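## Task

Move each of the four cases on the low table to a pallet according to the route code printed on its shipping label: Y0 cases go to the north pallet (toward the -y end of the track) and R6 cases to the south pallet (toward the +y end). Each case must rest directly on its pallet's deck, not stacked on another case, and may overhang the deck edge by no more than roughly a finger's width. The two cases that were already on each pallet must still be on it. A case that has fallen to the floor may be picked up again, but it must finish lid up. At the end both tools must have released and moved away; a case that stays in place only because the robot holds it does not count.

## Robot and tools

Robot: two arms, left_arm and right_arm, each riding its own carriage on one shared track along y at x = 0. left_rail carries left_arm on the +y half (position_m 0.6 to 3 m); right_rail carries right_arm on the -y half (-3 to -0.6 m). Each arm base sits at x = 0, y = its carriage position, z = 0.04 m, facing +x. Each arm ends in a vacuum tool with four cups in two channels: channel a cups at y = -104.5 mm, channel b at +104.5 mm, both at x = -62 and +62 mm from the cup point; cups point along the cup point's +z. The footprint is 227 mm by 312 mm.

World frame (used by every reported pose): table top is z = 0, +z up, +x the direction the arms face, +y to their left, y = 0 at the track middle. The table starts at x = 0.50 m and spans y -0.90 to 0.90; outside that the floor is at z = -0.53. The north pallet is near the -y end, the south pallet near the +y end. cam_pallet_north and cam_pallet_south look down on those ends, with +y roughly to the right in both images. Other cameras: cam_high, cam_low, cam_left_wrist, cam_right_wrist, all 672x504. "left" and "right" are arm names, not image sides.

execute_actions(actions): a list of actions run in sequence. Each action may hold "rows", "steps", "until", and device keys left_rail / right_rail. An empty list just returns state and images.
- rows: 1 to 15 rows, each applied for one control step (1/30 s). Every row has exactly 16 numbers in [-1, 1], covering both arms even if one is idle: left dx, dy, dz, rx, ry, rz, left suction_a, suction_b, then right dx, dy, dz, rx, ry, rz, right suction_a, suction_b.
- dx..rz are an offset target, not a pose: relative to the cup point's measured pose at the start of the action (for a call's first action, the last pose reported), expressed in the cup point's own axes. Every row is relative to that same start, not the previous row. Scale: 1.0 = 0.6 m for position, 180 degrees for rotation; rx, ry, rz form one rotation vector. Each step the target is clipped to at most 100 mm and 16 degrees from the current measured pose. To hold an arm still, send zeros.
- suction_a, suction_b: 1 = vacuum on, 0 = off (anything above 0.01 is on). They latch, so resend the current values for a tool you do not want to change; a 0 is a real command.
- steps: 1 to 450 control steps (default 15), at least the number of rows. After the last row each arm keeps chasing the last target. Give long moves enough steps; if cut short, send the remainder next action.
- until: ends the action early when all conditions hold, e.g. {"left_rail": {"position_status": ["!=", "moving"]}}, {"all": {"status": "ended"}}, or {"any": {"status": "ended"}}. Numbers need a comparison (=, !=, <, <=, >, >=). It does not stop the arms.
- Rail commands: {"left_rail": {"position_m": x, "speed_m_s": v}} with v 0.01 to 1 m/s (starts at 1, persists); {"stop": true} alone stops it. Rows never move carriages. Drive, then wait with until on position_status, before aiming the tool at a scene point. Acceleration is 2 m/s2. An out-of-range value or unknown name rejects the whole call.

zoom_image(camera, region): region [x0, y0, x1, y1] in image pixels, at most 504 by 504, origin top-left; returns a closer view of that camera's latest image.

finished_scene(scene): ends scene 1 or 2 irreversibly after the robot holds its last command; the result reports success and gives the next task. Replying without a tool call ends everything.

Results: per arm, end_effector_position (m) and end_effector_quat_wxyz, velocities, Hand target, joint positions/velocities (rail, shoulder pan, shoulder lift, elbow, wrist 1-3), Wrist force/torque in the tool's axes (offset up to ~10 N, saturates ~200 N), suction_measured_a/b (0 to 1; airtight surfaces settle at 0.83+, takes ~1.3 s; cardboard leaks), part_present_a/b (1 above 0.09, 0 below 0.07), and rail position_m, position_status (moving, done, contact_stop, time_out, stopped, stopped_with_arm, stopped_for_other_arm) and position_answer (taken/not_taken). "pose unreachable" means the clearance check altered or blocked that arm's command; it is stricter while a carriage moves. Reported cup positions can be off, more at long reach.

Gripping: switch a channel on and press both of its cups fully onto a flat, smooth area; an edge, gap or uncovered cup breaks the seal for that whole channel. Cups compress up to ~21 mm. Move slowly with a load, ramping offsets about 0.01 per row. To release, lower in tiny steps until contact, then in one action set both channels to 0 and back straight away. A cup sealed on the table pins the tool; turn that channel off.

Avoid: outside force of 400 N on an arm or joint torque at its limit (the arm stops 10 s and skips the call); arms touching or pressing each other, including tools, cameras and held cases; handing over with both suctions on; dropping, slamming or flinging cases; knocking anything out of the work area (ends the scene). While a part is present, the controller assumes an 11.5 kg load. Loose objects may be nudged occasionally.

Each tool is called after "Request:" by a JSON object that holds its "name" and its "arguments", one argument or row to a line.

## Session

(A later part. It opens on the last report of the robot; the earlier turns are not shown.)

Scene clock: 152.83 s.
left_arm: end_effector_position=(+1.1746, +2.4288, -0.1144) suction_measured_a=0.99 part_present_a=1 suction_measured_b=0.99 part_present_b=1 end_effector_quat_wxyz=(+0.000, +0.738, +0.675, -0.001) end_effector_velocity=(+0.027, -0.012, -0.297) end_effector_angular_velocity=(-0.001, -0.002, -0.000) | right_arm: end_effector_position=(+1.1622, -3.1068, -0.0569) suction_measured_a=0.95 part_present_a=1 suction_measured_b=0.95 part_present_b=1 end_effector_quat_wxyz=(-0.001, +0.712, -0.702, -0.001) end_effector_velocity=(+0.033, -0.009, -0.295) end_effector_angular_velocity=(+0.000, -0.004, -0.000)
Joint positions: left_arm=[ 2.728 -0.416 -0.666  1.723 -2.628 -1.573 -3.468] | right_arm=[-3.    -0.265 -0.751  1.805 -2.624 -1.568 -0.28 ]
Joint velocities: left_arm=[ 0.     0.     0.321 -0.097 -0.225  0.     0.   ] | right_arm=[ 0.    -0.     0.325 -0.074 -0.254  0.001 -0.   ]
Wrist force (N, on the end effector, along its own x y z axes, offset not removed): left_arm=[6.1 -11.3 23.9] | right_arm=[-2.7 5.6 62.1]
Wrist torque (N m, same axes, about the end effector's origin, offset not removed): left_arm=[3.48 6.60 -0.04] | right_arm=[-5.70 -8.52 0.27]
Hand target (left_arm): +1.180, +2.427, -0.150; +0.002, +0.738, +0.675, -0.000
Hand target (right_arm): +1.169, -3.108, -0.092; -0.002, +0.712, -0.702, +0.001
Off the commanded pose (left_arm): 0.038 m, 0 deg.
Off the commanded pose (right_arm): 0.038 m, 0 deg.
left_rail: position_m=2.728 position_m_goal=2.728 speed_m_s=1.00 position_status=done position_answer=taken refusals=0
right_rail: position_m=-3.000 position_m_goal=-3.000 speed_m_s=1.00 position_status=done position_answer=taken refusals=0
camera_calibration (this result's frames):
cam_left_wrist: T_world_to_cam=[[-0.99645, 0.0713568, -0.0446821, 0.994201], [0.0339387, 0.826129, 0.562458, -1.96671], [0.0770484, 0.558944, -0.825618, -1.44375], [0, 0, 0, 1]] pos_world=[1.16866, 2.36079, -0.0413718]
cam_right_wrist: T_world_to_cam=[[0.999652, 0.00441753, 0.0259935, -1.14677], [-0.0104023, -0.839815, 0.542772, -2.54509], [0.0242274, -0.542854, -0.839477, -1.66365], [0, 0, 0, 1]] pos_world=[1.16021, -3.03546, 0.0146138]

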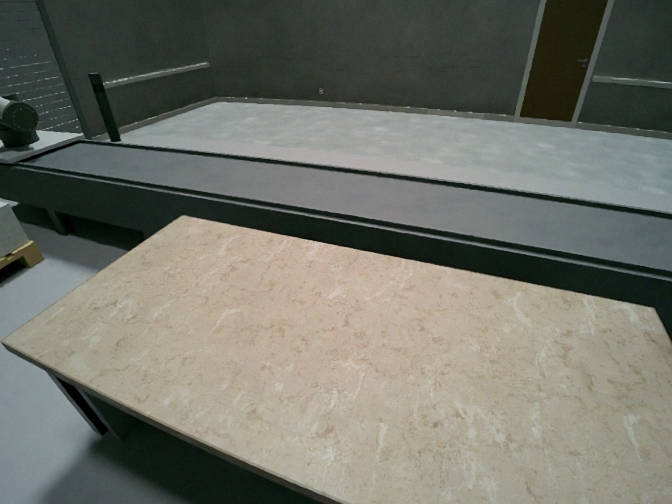

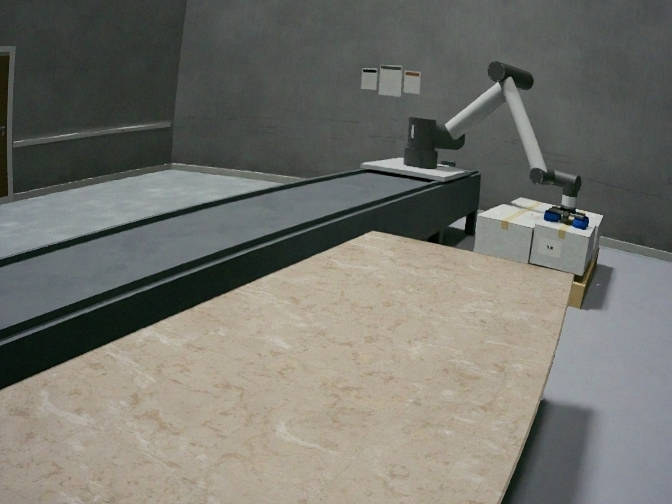

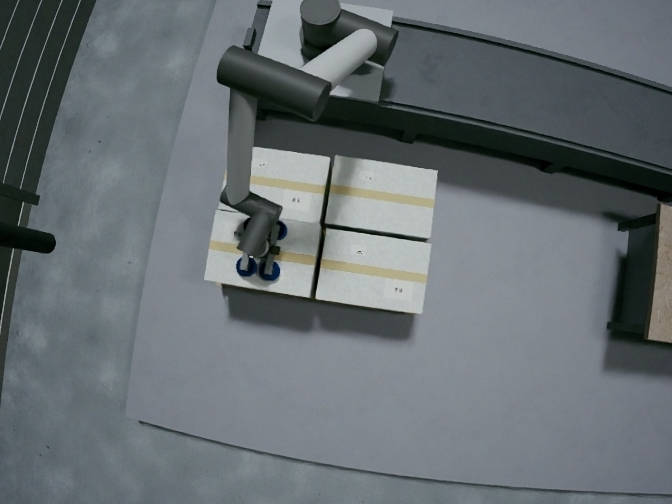

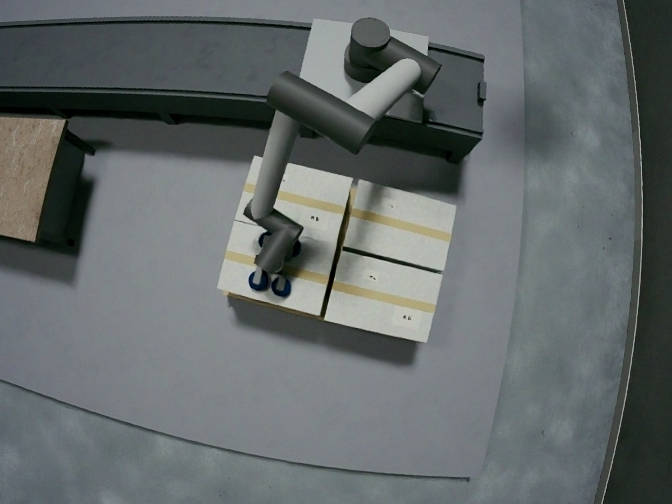

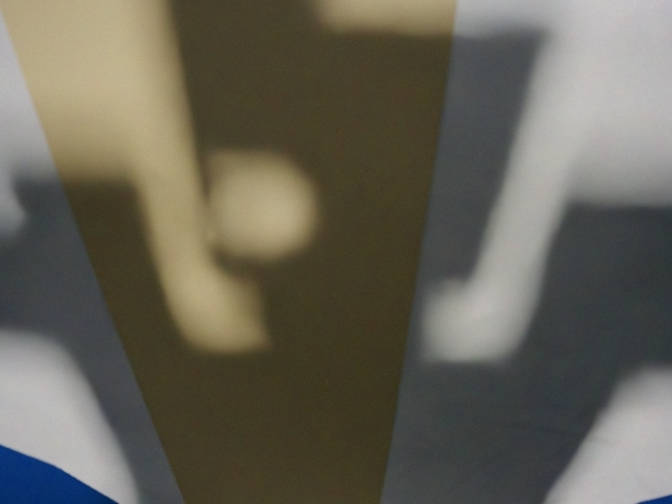

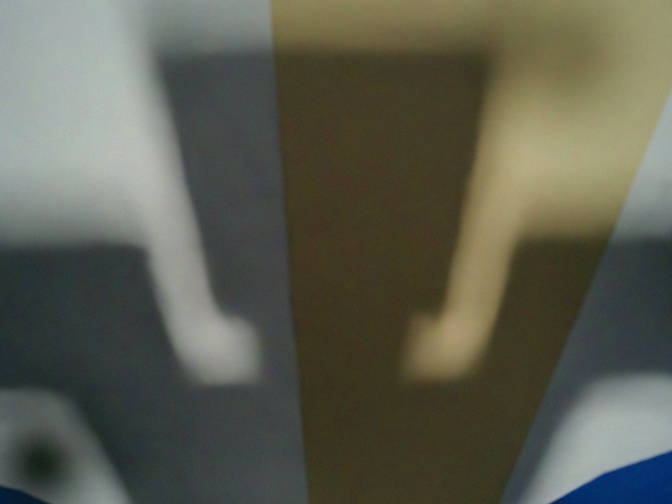

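Request:
{"name": "execute_actions", "arguments": {
  "actions": []
}}

Request:
{"name": "zoom_image", "arguments": {
  "camera": "cam_pallet_north",
  "region": [190, 130, 450, 330]
}}

Request:
{"name": "zoom_image", "arguments": {
  "camera": "cam_pallet_south",
  "region": [205, 140, 465, 350]
}}

Scene clock: 153.30 s.
left_arm: end_effector_position=(+1.1802, +2.4268, -0.1494) suction_measured_a=0.99 part_present_a=1 suction_measured_b=0.99 part_present_b=1 end_effector_quat_wxyz=(+0.002, +0.738, +0.675, -0.000) end_effector_velocity=(+0.001, +0.000, -0.007) end_effector_angular_velocity=(+0.000, +0.000, -0.000) | right_arm: end_effector_position=(+1.1687, -3.1084, -0.0913) suction_measured_a=0.95 part_present_a=1 suction_measured_b=0.95 part_present_b=1 end_effector_quat_wxyz=(-0.002, +0.712, -0.702, +0.001) end_effector_velocity=(+0.001, +0.000, -0.006) end_effector_angular_velocity=(-0.000, -0.000, -0.000)
Joint positions: left_arm=[ 2.728 -0.415 -0.626  1.707 -2.655 -1.573 -3.468] | right_arm=[-3.    -0.265 -0.712  1.792 -2.655 -1.568 -0.28 ]
Joint velocities: left_arm=[ 0.     0.     0.007 -0.003 -0.004  0.     0.   ] | right_arm=[ 0.     0.     0.007 -0.002 -0.005 -0.     0.   ]
Wrist force (N, on the end effector, along its own x y z axes, offset not removed): left_arm=[2.6 0.0 -12.7] | right_arm=[-0.9 -2.5 25.5]
Wrist torque (N m, same axes, about the end effector's origin, offset not removed): left_arm=[2.16 4.82 -0.45] | right_arm=[-3.18 -6.49 -0.20]
Hand target (left_arm): +1.180, +2.427, -0.150; +0.002, +0.738, +0.675, -0.000
Hand target (right_arm): +1.169, -3.108, -0.092; -0.002, +0.712, -0.702, +0.001
Off the commanded pose (left_arm): 0.003 m, 0 deg.
Off the commanded pose (right_arm): 0.003 m, 0 deg.
left_rail: position_m=2.728 position_m_goal=2.728 speed_m_s=1.00 position_status=done position_answer=taken refusals=0
right_rail: position_m=-3.000 position_m_goal=-3.000 speed_m_s=1.00 position_status=done position_answer=taken refusals=0
camera_calibration (this result's frames):
cam_left_wrist: T_world_to_cam=[[-0.996322, 0.0713187, -0.0475033, 0.997896], [0.0324108, 0.826809, 0.561548, -1.94552], [0.079325, 0.557943, -0.826079, -1.47234], [0, 0, 0, 1]] pos_world=[1.17407, 2.35889, -0.0763593]
cam_right_wrist: T_world_to_cam=[[0.999549, 0.00442465, 0.029715, -1.15195], [-0.0124432, -0.839295, 0.543534, -2.52357], [0.0273446, -0.543659, -0.838861, -1.6997], [0, 0, 0, 1]] pos_world=[1.16651, -3.03698, -0.0199365]

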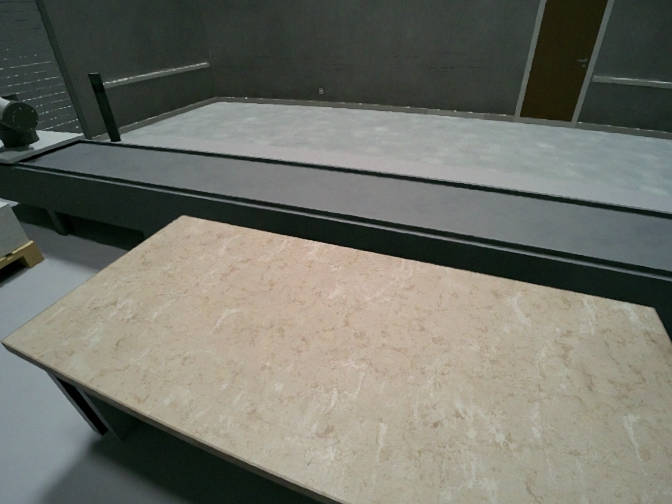

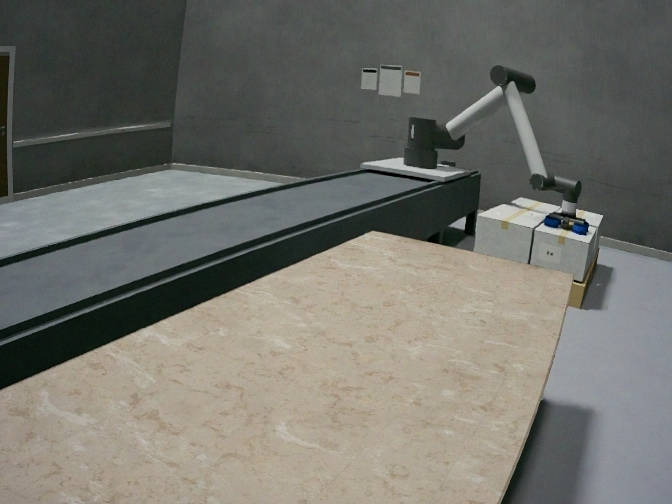

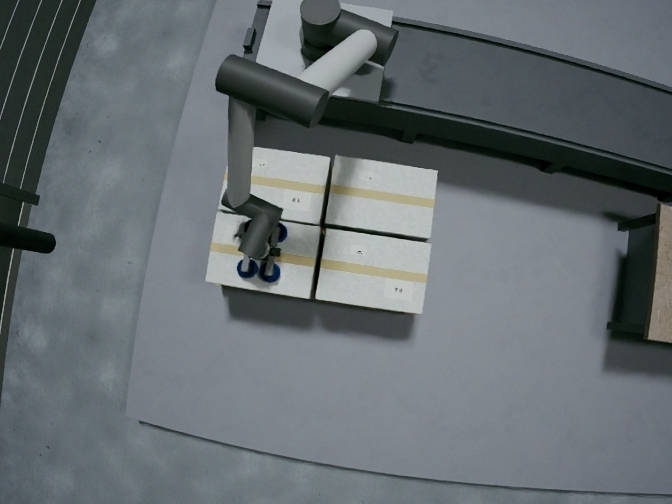

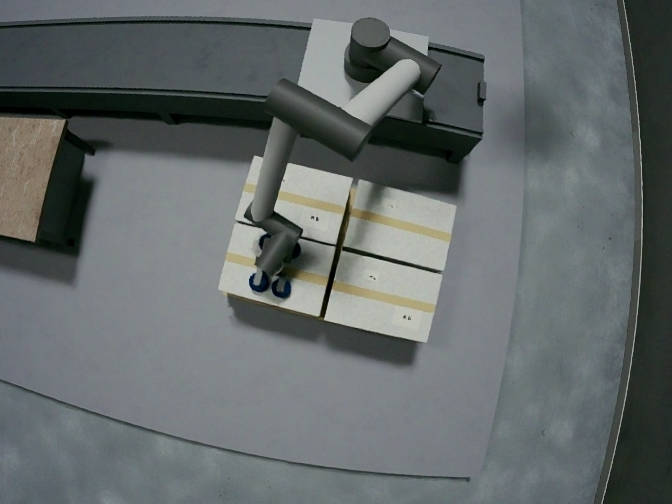

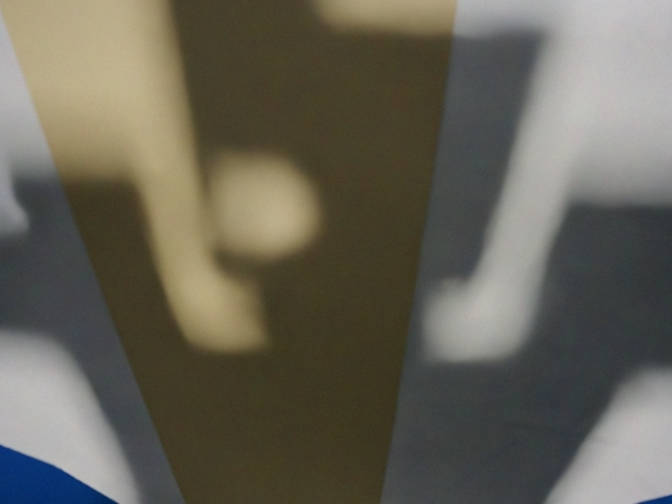

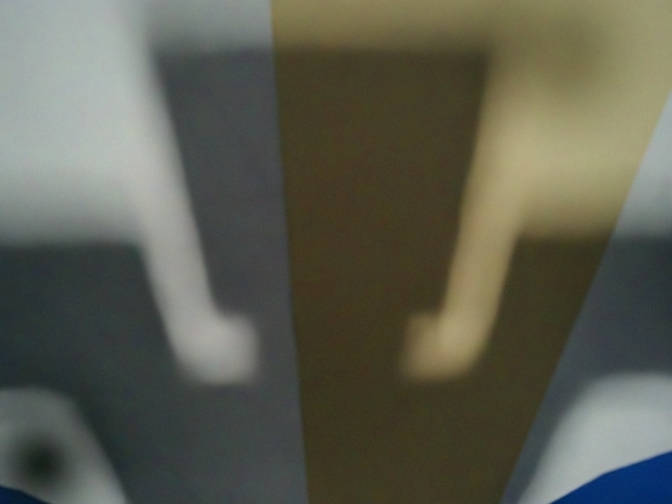

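Region (190, 130, 450, 330) of cam_pallet_north's 672x504 image, scaled by 1.938, with more detail than that image has; it fills the top 388 rows of this view, and the rest is white.

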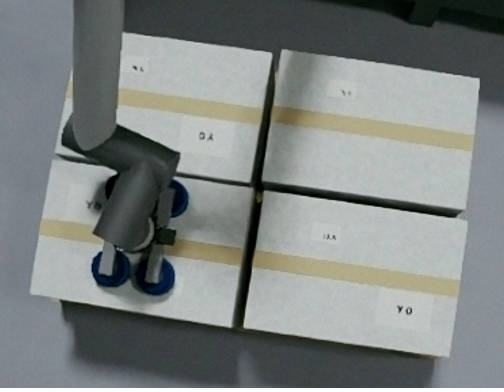

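Region (205, 140, 465, 350) of cam_pallet_south's 672x504 image, scaled by 1.938, with more detail than that image has; it fills the top 407 rows of this view, and the rest is white.

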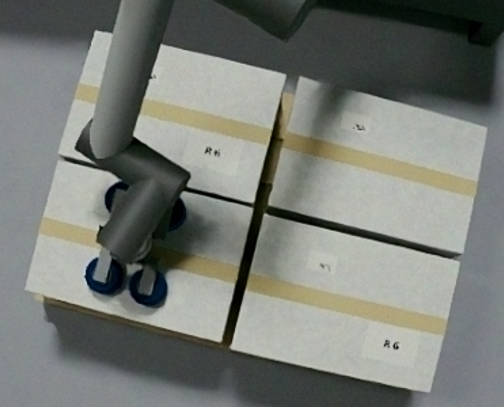

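Request:
{"name": "execute_actions", "arguments": {
  "actions": []
}}

Request:
{"name": "execute_actions", "arguments": {
  "actions": [
    {"rows": [[0,0,0.005,0,0,0,1,1,0,0,0.005,0,0,0,1,1],[0,0,0.011,0,0,0,1,1,0,0,0.011,0,0,0,1,1]], "steps": 2}
  ]
}}

Scene clock: 155.03 s.
left_arm: end_effector_position=(+1.1802, +2.4269, -0.1504) suction_measured_a=0.99 part_present_a=1 suction_measured_b=0.99 part_present_b=1 end_effector_quat_wxyz=(+0.002, +0.738, +0.675, -0.000) end_effector_velocity=(-0.000, +0.000, -0.000) end_effector_angular_velocity=(+0.000, +0.000, -0.000) | right_arm: end_effector_position=(+1.1688, -3.1083, -0.0923) suction_measured_a=0.95 part_present_a=1 suction_measured_b=0.95 part_present_b=1 end_effector_quat_wxyz=(-0.002, +0.712, -0.702, +0.001) end_effector_velocity=(-0.000, +0.000, -0.000) end_effector_angular_velocity=(+0.000, +0.000, -0.000)
Joint positions: left_arm=[ 2.728 -0.415 -0.625  1.707 -2.655 -1.573 -3.468] | right_arm=[-3.    -0.265 -0.711  1.792 -2.655 -1.568 -0.28 ]
Joint velocities: left_arm=[ 0. -0.  0. -0. -0. -0.  0.] | right_arm=[ 0. -0.  0. -0. -0.  0.  0.]
Wrist force (N, on the end effector, along its own x y z axes, offset not removed): left_arm=[0.5 0.3 -12.3] | right_arm=[6.2 -6.5 26.9]
Wrist torque (N m, same axes, about the end effector's origin, offset not removed): left_arm=[2.48 5.19 -0.64] | right_arm=[-3.50 -7.43 -0.24]
Hand target (left_arm): +1.180, +2.427, -0.150; +0.002, +0.738, +0.675, -0.000
Hand target (right_arm): +1.169, -3.108, -0.092; -0.002, +0.712, -0.702, +0.001
Off the commanded pose (left_arm): 0.003 m, 0 deg.
Off the commanded pose (right_arm): 0.003 m, 0 deg.
left_rail: position_m=2.728 position_m_goal=2.728 speed_m_s=1.00 position_status=done position_answer=taken refusals=0
right_rail: position_m=-3.000 position_m_goal=-3.000 speed_m_s=1.00 position_status=done position_answer=taken refusals=0
camera_calibration (this result's frames):
cam_left_wrist: T_world_to_cam=[[-0.996328, 0.0713084, -0.0473778, 0.99793], [0.0324623, 0.826734, 0.561656, -1.94491], [0.0792196, 0.558056, -0.826013, -1.47331], [0, 0, 0, 1]] pos_world=[1.17412, 2.35895, -0.0773285]
cam_right_wrist: T_world_to_cam=[[0.999552, 0.00446254, 0.0296046, -1.15188], [-0.0123505, -0.839312, 0.54351, -2.52317], [0.0272729, -0.543632, -0.83888, -1.7003], [0, 0, 0, 1]] pos_world=[1.16658, -3.03692, -0.0208781]

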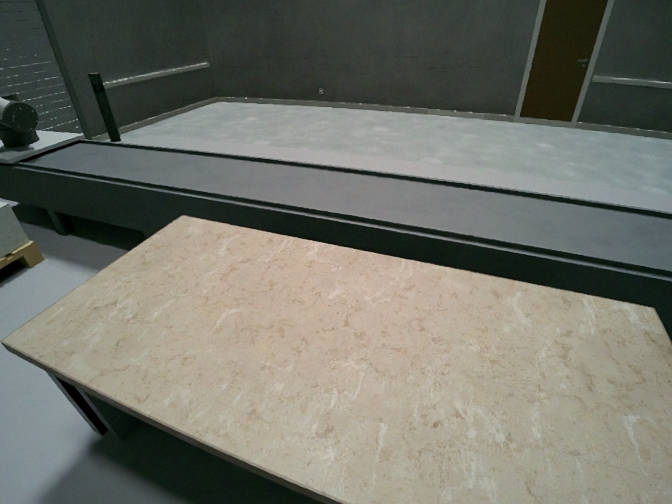

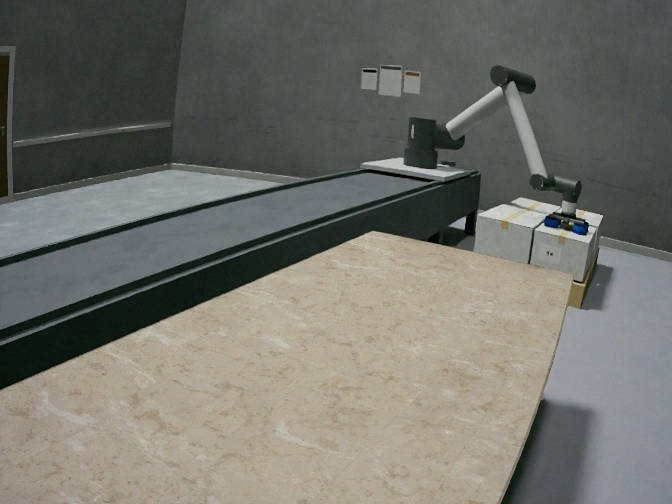

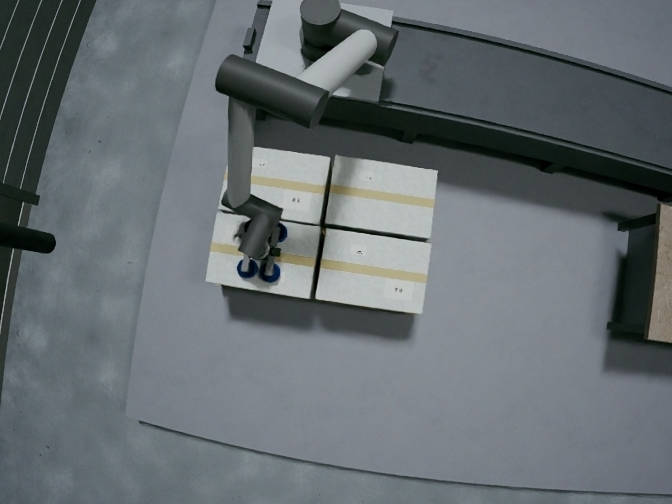

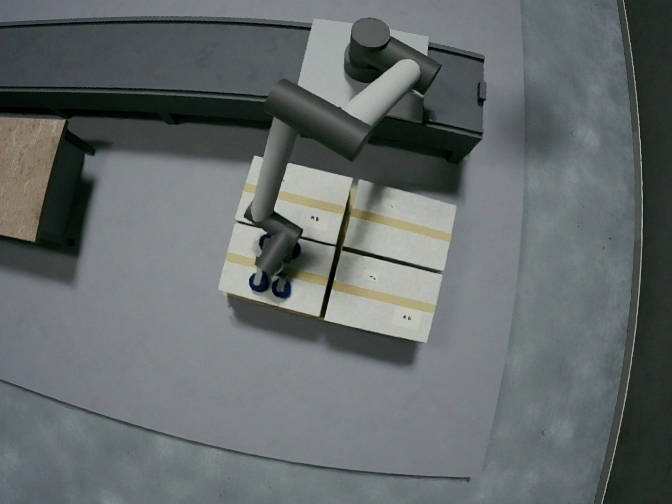

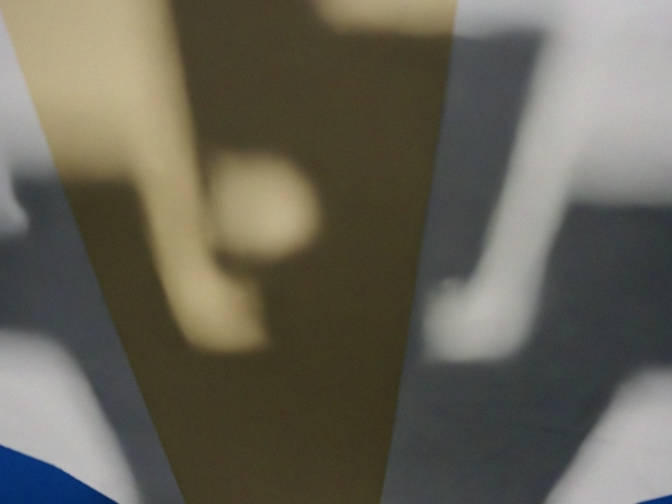

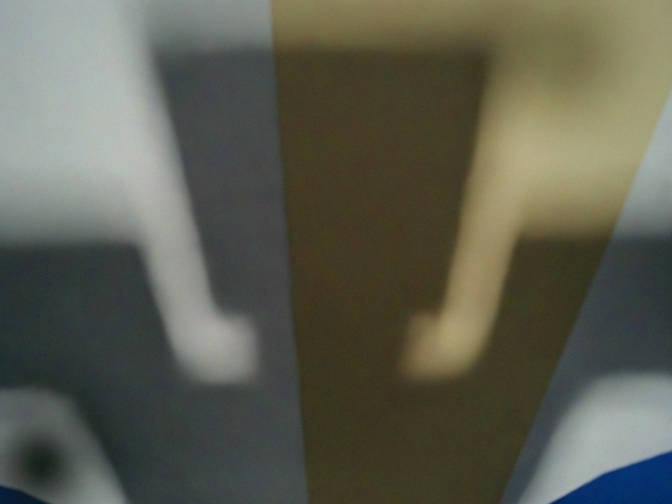

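Scene clock: 155.10 s.
left_arm: end_effector_position=(+1.1803, +2.4269, -0.1508) suction_measured_a=0.99 part_present_a=1 suction_measured_b=0.99 part_present_b=1 end_effector_quat_wxyz=(+0.002, +0.738, +0.675, -0.000) end_effector_velocity=(+0.002, -0.001, -0.018) end_effector_angular_velocity=(-0.002, -0.004, +0.000) | right_arm: end_effector_position=(+1.1688, -3.1083, -0.0927) suction_measured_a=0.95 part_present_a=1 suction_measured_b=0.95 part_present_b=1 end_effector_quat_wxyz=(-0.002, +0.712, -0.702, +0.001) end_effector_velocity=(+0.002, -0.000, -0.018) end_effector_angular_velocity=(-0.001, -0.004, +0.000)
Joint positions: left_arm=[ 2.728 -0.415 -0.625  1.707 -2.656 -1.573 -3.468] | right_arm=[-3.    -0.265 -0.71   1.792 -2.656 -1.568 -0.28 ]
Joint velocities: left_arm=[ 0.     0.     0.02  -0.006 -0.018  0.    -0.   ] | right_arm=[ 0.     0.     0.02  -0.004 -0.02   0.    -0.   ]
Wrist force (N, on the end effector, along its own x y z axes, offset not removed): left_arm=[1.7 -3.5 -20.1] | right_arm=[-1.4 -0.2 15.5]
Wrist torque (N m, same axes, about the end effector's origin, offset not removed): left_arm=[2.10 4.80 -0.51] | right_arm=[-3.43 -6.33 -0.03]
Hand target (left_arm): +1.180, +2.427, -0.157; +0.002, +0.738, +0.675, -0.000
Hand target (right_arm): +1.169, -3.108, -0.099; -0.002, +0.712, -0.702, +0.001
Off the commanded pose (left_arm): 0.006 m, 0 deg.
Off the commanded pose (right_arm): 0.006 m, 0 deg.
left_rail: position_m=2.728 position_m_goal=2.728 speed_m_s=1.00 position_status=done position_answer=taken refusals=0
right_rail: position_m=-3.000 position_m_goal=-3.000 speed_m_s=1.00 position_status=done position_answer=taken refusals=0
camera_calibration (this result's frames):
cam_left_wrist: T_world_to_cam=[[-0.996326, 0.0713081, -0.047436, 0.997931], [0.0324312, 0.826748, 0.561637, -1.94469], [0.0792668, 0.558035, -0.826023, -1.47363], [0, 0, 0, 1]] pos_world=[1.17414, 2.35894, -0.0777072]
cam_right_wrist: T_world_to_cam=[[0.99955, 0.00446162, 0.0296602, -1.15189], [-0.0123819, -0.839304, 0.543522, -2.5229], [0.0273189, -0.543645, -0.838871, -1.70071], [0, 0, 0, 1]] pos_world=[1.1666, -3.03693, -0.0212603]

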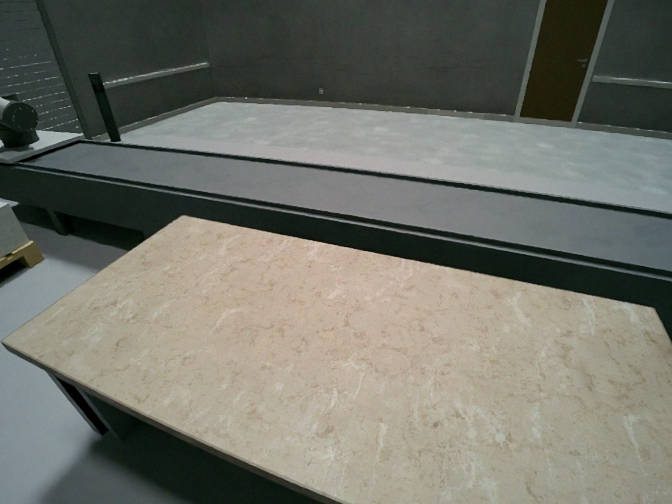

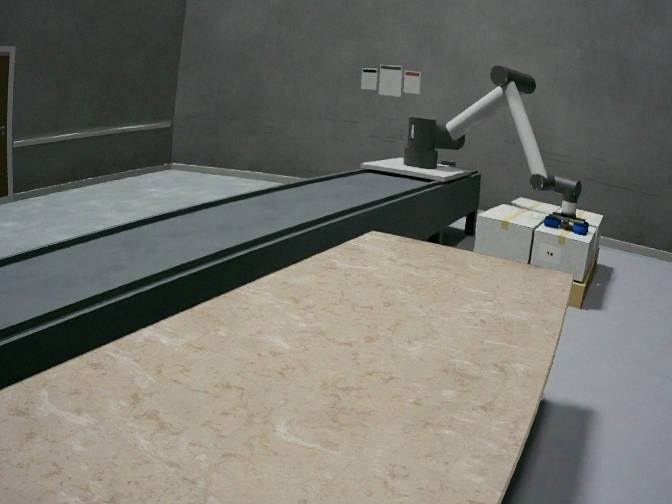

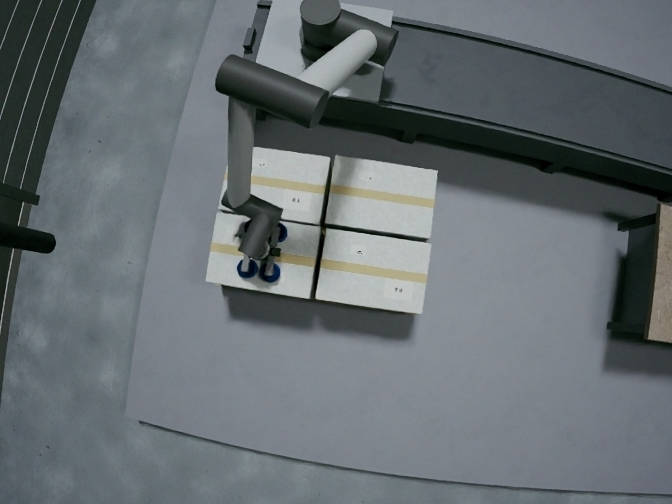

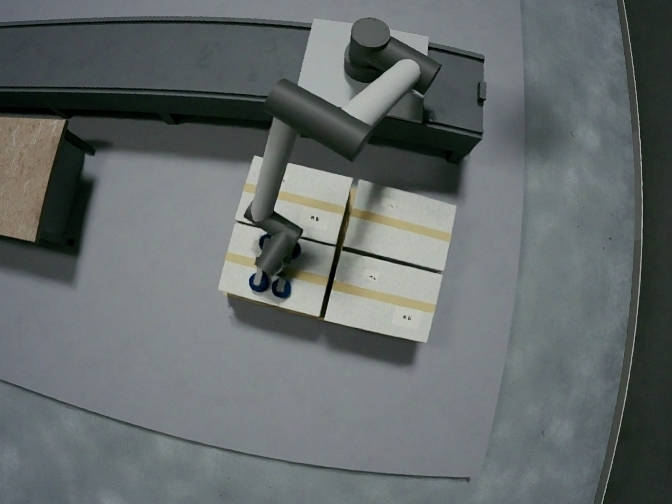

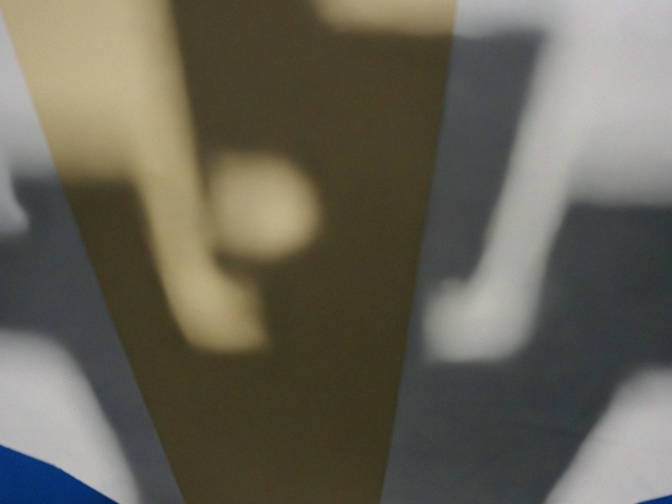

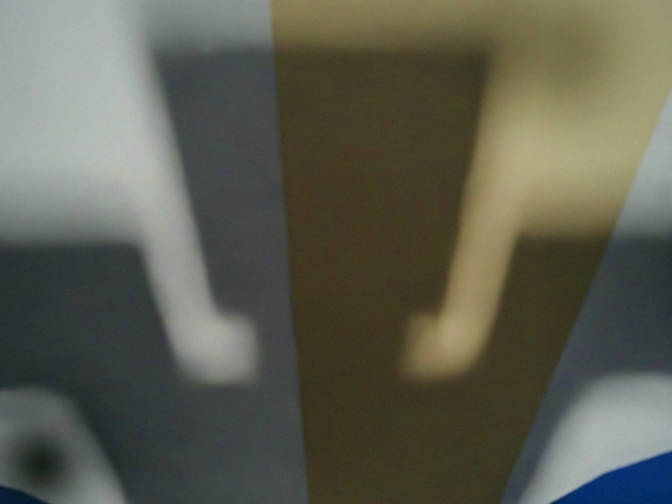

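Request:
{"name": "execute_actions", "arguments": {
  "actions": []
}}

Scene clock: 156.47 s.
left_arm: end_effector_position=(+1.1802, +2.4269, -0.1570) suction_measured_a=0.99 part_present_a=1 suction_measured_b=0.99 part_present_b=1 end_effector_quat_wxyz=(+0.002, +0.738, +0.675, -0.000) end_effector_velocity=(-0.000, +0.000, -0.000) end_effector_angular_velocity=(+0.000, +0.000, -0.000) | right_arm: end_effector_position=(+1.1688, -3.1083, -0.0989) suction_measured_a=0.95 part_present_a=1 suction_measured_b=0.95 part_present_b=1 end_effector_quat_wxyz=(-0.002, +0.712, -0.702, +0.001) end_effector_velocity=(-0.000, -0.000, -0.000) end_effector_angular_velocity=(-0.000, -0.000, -0.000)
Joint positions: left_arm=[ 2.728 -0.415 -0.618  1.705 -2.661 -1.573 -3.468] | right_arm=[-3.    -0.265 -0.704  1.791 -2.661 -1.568 -0.28 ]
Joint velocities: left_arm=[ 0.  0.  0. -0. -0. -0.  0.] | right_arm=[ 0. -0.  0. -0. -0. -0.  0.]
Wrist force (N, on the end effector, along its own x y z axes, offset not removed): left_arm=[3.4 0.0 -13.4] | right_arm=[-1.7 -7.4 25.1]
Wrist torque (N m, same axes, about the end effector's origin, offset not removed): left_arm=[2.29 4.71 -0.50] | right_arm=[-3.88 -6.38 -0.33]
Hand target (left_arm): +1.180, +2.427, -0.157; +0.002, +0.738, +0.675, -0.000
Hand target (right_arm): +1.169, -3.108, -0.099; -0.002, +0.712, -0.702, +0.001
Off the commanded pose (left_arm): 0.000 m, 0 deg.
Off the commanded pose (right_arm): 0.000 m, 0 deg.
left_rail: position_m=2.728 position_m_goal=2.728 speed_m_s=1.00 position_status=done position_answer=taken refusals=0
right_rail: position_m=-3.000 position_m_goal=-3.000 speed_m_s=1.00 position_status=done position_answer=taken refusals=0
camera_calibration (this result's frames):
cam_left_wrist: T_world_to_cam=[[-0.996329, 0.07131, -0.0473579, 0.997601], [0.0324733, 0.826723, 0.561671, -1.94121], [0.0792046, 0.558072, -0.826004, -1.47876], [0, 0, 0, 1]] pos_world=[1.1741, 2.35896, -0.0838974]
cam_right_wrist: T_world_to_cam=[[0.999553, 0.00446239, 0.0295752, -1.15168], [-0.0123344, -0.839316, 0.543504, -2.51962], [0.0272483, -0.543625, -0.838886, -1.70575], [0, 0, 0, 1]] pos_world=[1.16657, -3.03691, -0.0274431]

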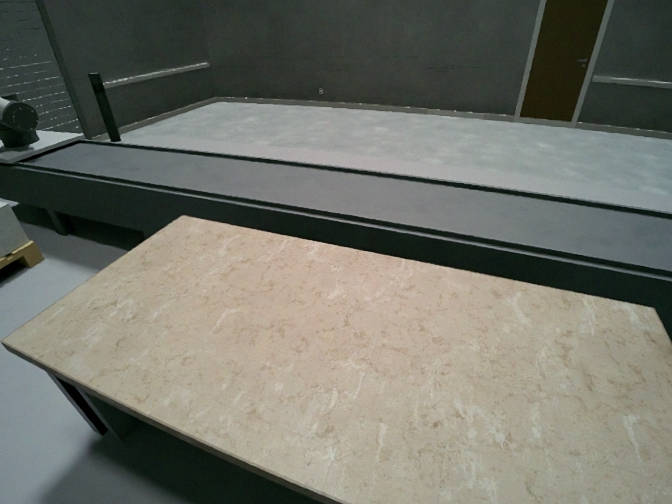

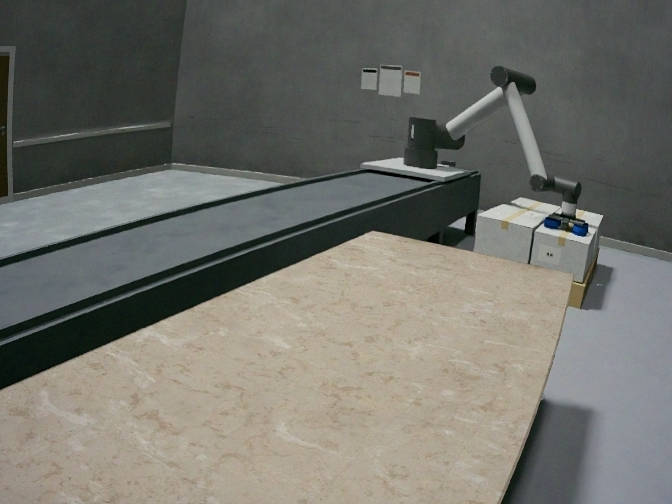

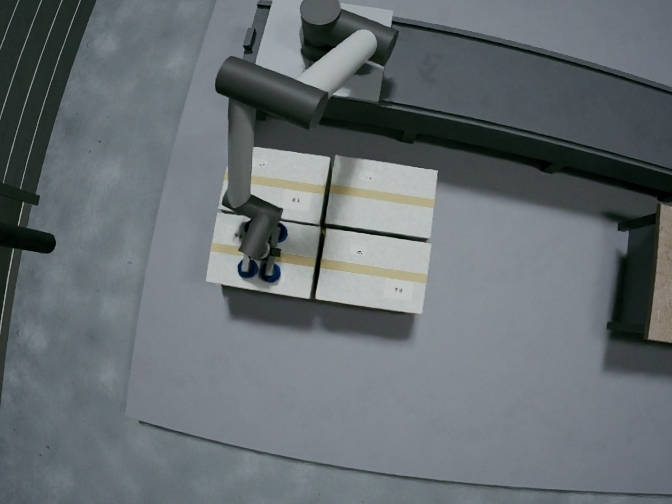

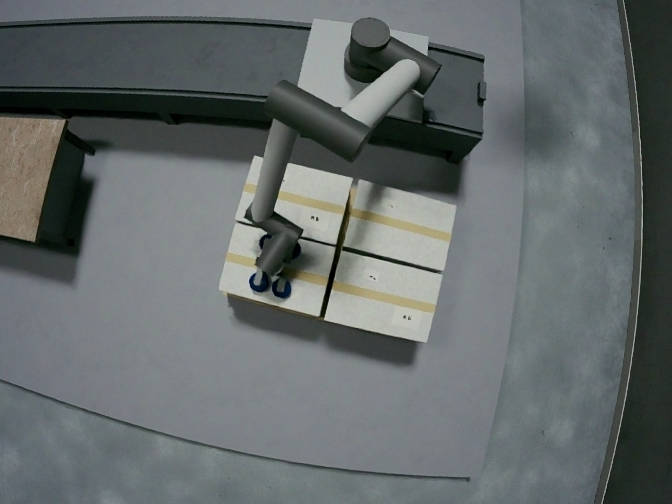

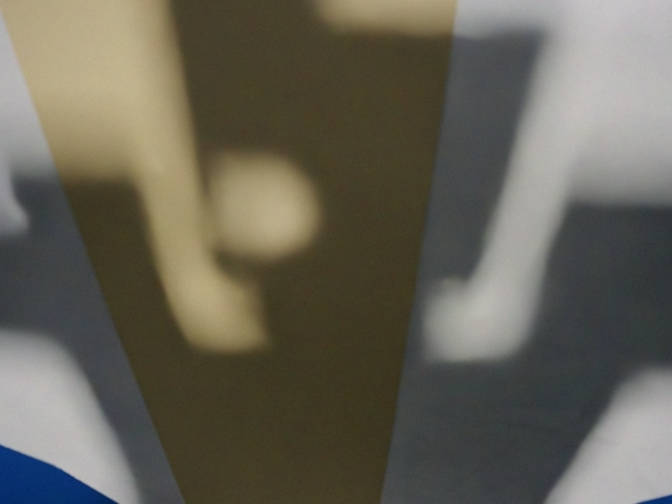

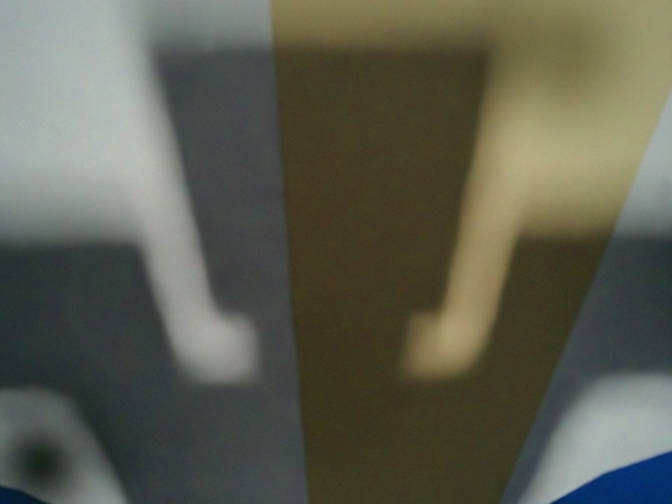

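Request:
{"name": "execute_actions", "arguments": {
  "actions": [
    {"rows": [[0,0,0.003,0,0,0,1,1,0,0,0.003,0,0,0,1,1]], "steps": 1}
  ]
}}

Scene clock: 157.57 s.
left_arm: end_effector_position=(+1.1802, +2.4269, -0.1570) suction_measured_a=0.99 part_present_a=1 suction_measured_b=0.99 part_present_b=1 end_effector_quat_wxyz=(+0.002, +0.738, +0.675, -0.000) end_effector_velocity=(-0.000, +0.000, -0.002) end_effector_angular_velocity=(+0.000, +0.000, +0.000) | right_arm: end_effector_position=(+1.1688, -3.1083, -0.0989) suction_measured_a=0.95 part_present_a=1 suction_measured_b=0.95 part_present_b=1 end_effector_quat_wxyz=(-0.002, +0.712, -0.702, +0.001) end_effector_velocity=(-0.000, +0.000, -0.002) end_effector_angular_velocity=(+0.000, +0.000, +0.000)
Joint positions: left_arm=[ 2.728 -0.415 -0.618  1.705 -2.661 -1.573 -3.468] | right_arm=[-3.    -0.265 -0.704  1.791 -2.661 -1.568 -0.28 ]
Joint velocities: left_arm=[ 0.     0.     0.002 -0.    -0.002 -0.    -0.   ] | right_arm=[ 0.     0.     0.002 -0.    -0.002  0.    -0.   ]
Wrist force (N, on the end effector, along its own x y z axes, offset not removed): left_arm=[2.1 -1.5 -12.5] | right_arm=[0.8 -3.1 23.8]
Wrist torque (N m, same axes, about the end effector's origin, offset not removed): left_arm=[2.11 4.97 -0.58] | right_arm=[-3.30 -6.77 -0.29]
Hand target (left_arm): +1.180, +2.427, -0.159; +0.002, +0.738, +0.675, -0.000
Hand target (right_arm): +1.169, -3.108, -0.101; -0.002, +0.712, -0.702, +0.001
Off the commanded pose (left_arm): 0.002 m, 0 deg.
Off the commanded pose (right_arm): 0.002 m, 0 deg.
left_rail: position_m=2.728 position_m_goal=2.728 speed_m_s=1.00 position_status=done position_answer=taken refusals=0
right_rail: position_m=-3.000 position_m_goal=-3.000 speed_m_s=1.00 position_status=done position_answer=taken refusals=0
camera_calibration (this result's frames):
cam_left_wrist: T_world_to_cam=[[-0.996329, 0.0713099, -0.0473568, 0.9976], [0.0324738, 0.826723, 0.561672, -1.94121], [0.0792037, 0.558072, -0.826004, -1.47878], [0, 0, 0, 1]] pos_world=[1.1741, 2.35897, -0.0839109]
cam_right_wrist: T_world_to_cam=[[0.999553, 0.00446219, 0.0295734, -1.15168], [-0.0123335, -0.839316, 0.543503, -2.51962], [0.0272466, -0.543625, -0.838886, -1.70576], [0, 0, 0, 1]] pos_world=[1.16657, -3.03691, -0.0274571]

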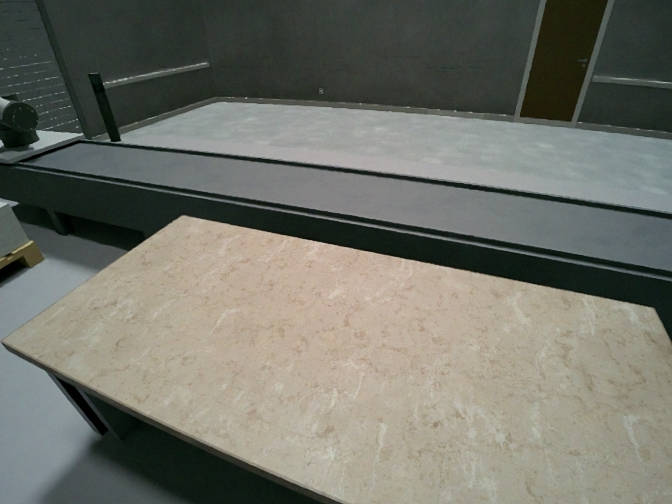

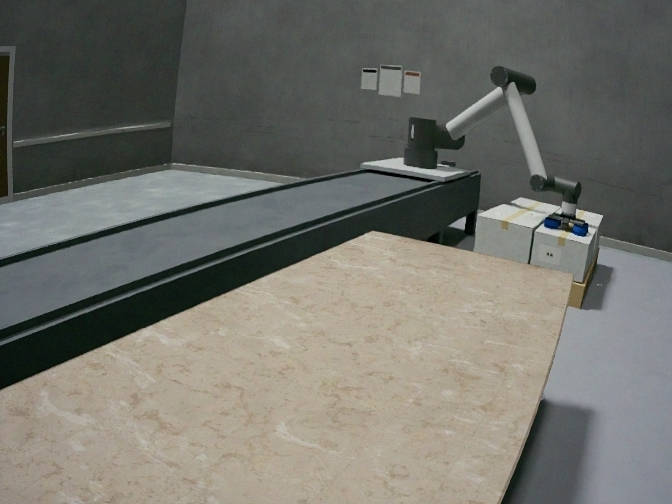

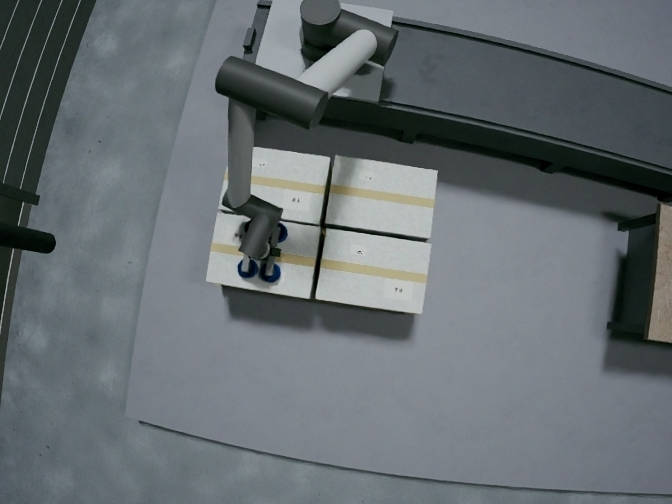

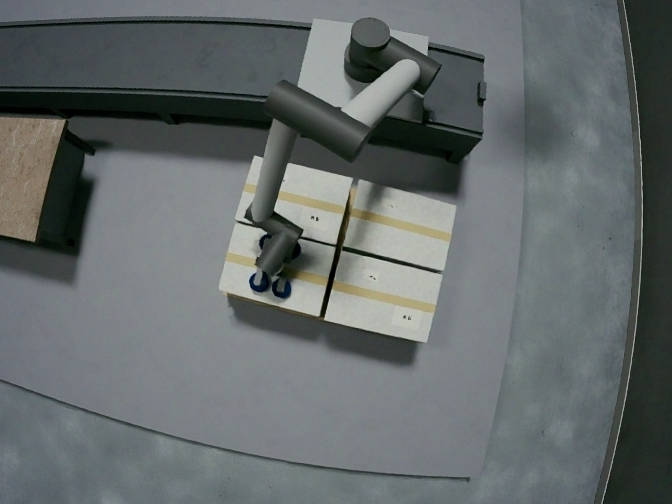

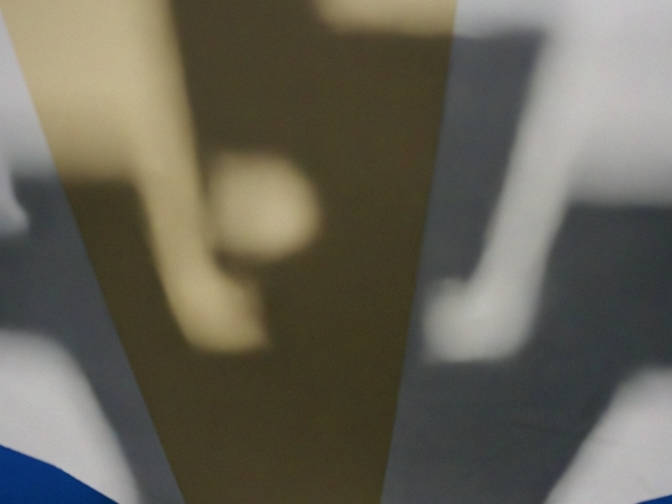

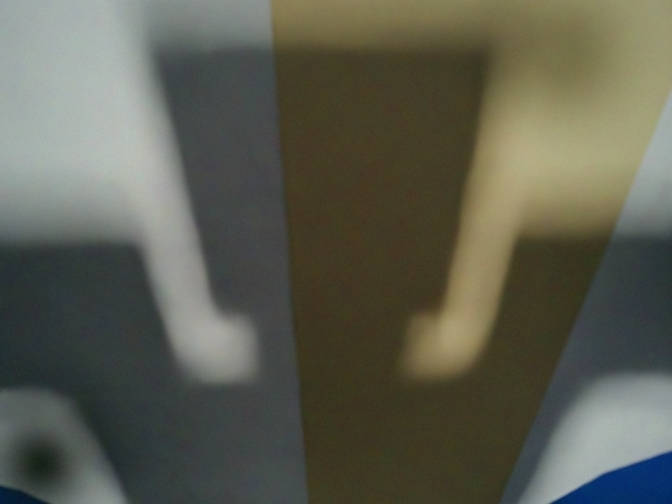

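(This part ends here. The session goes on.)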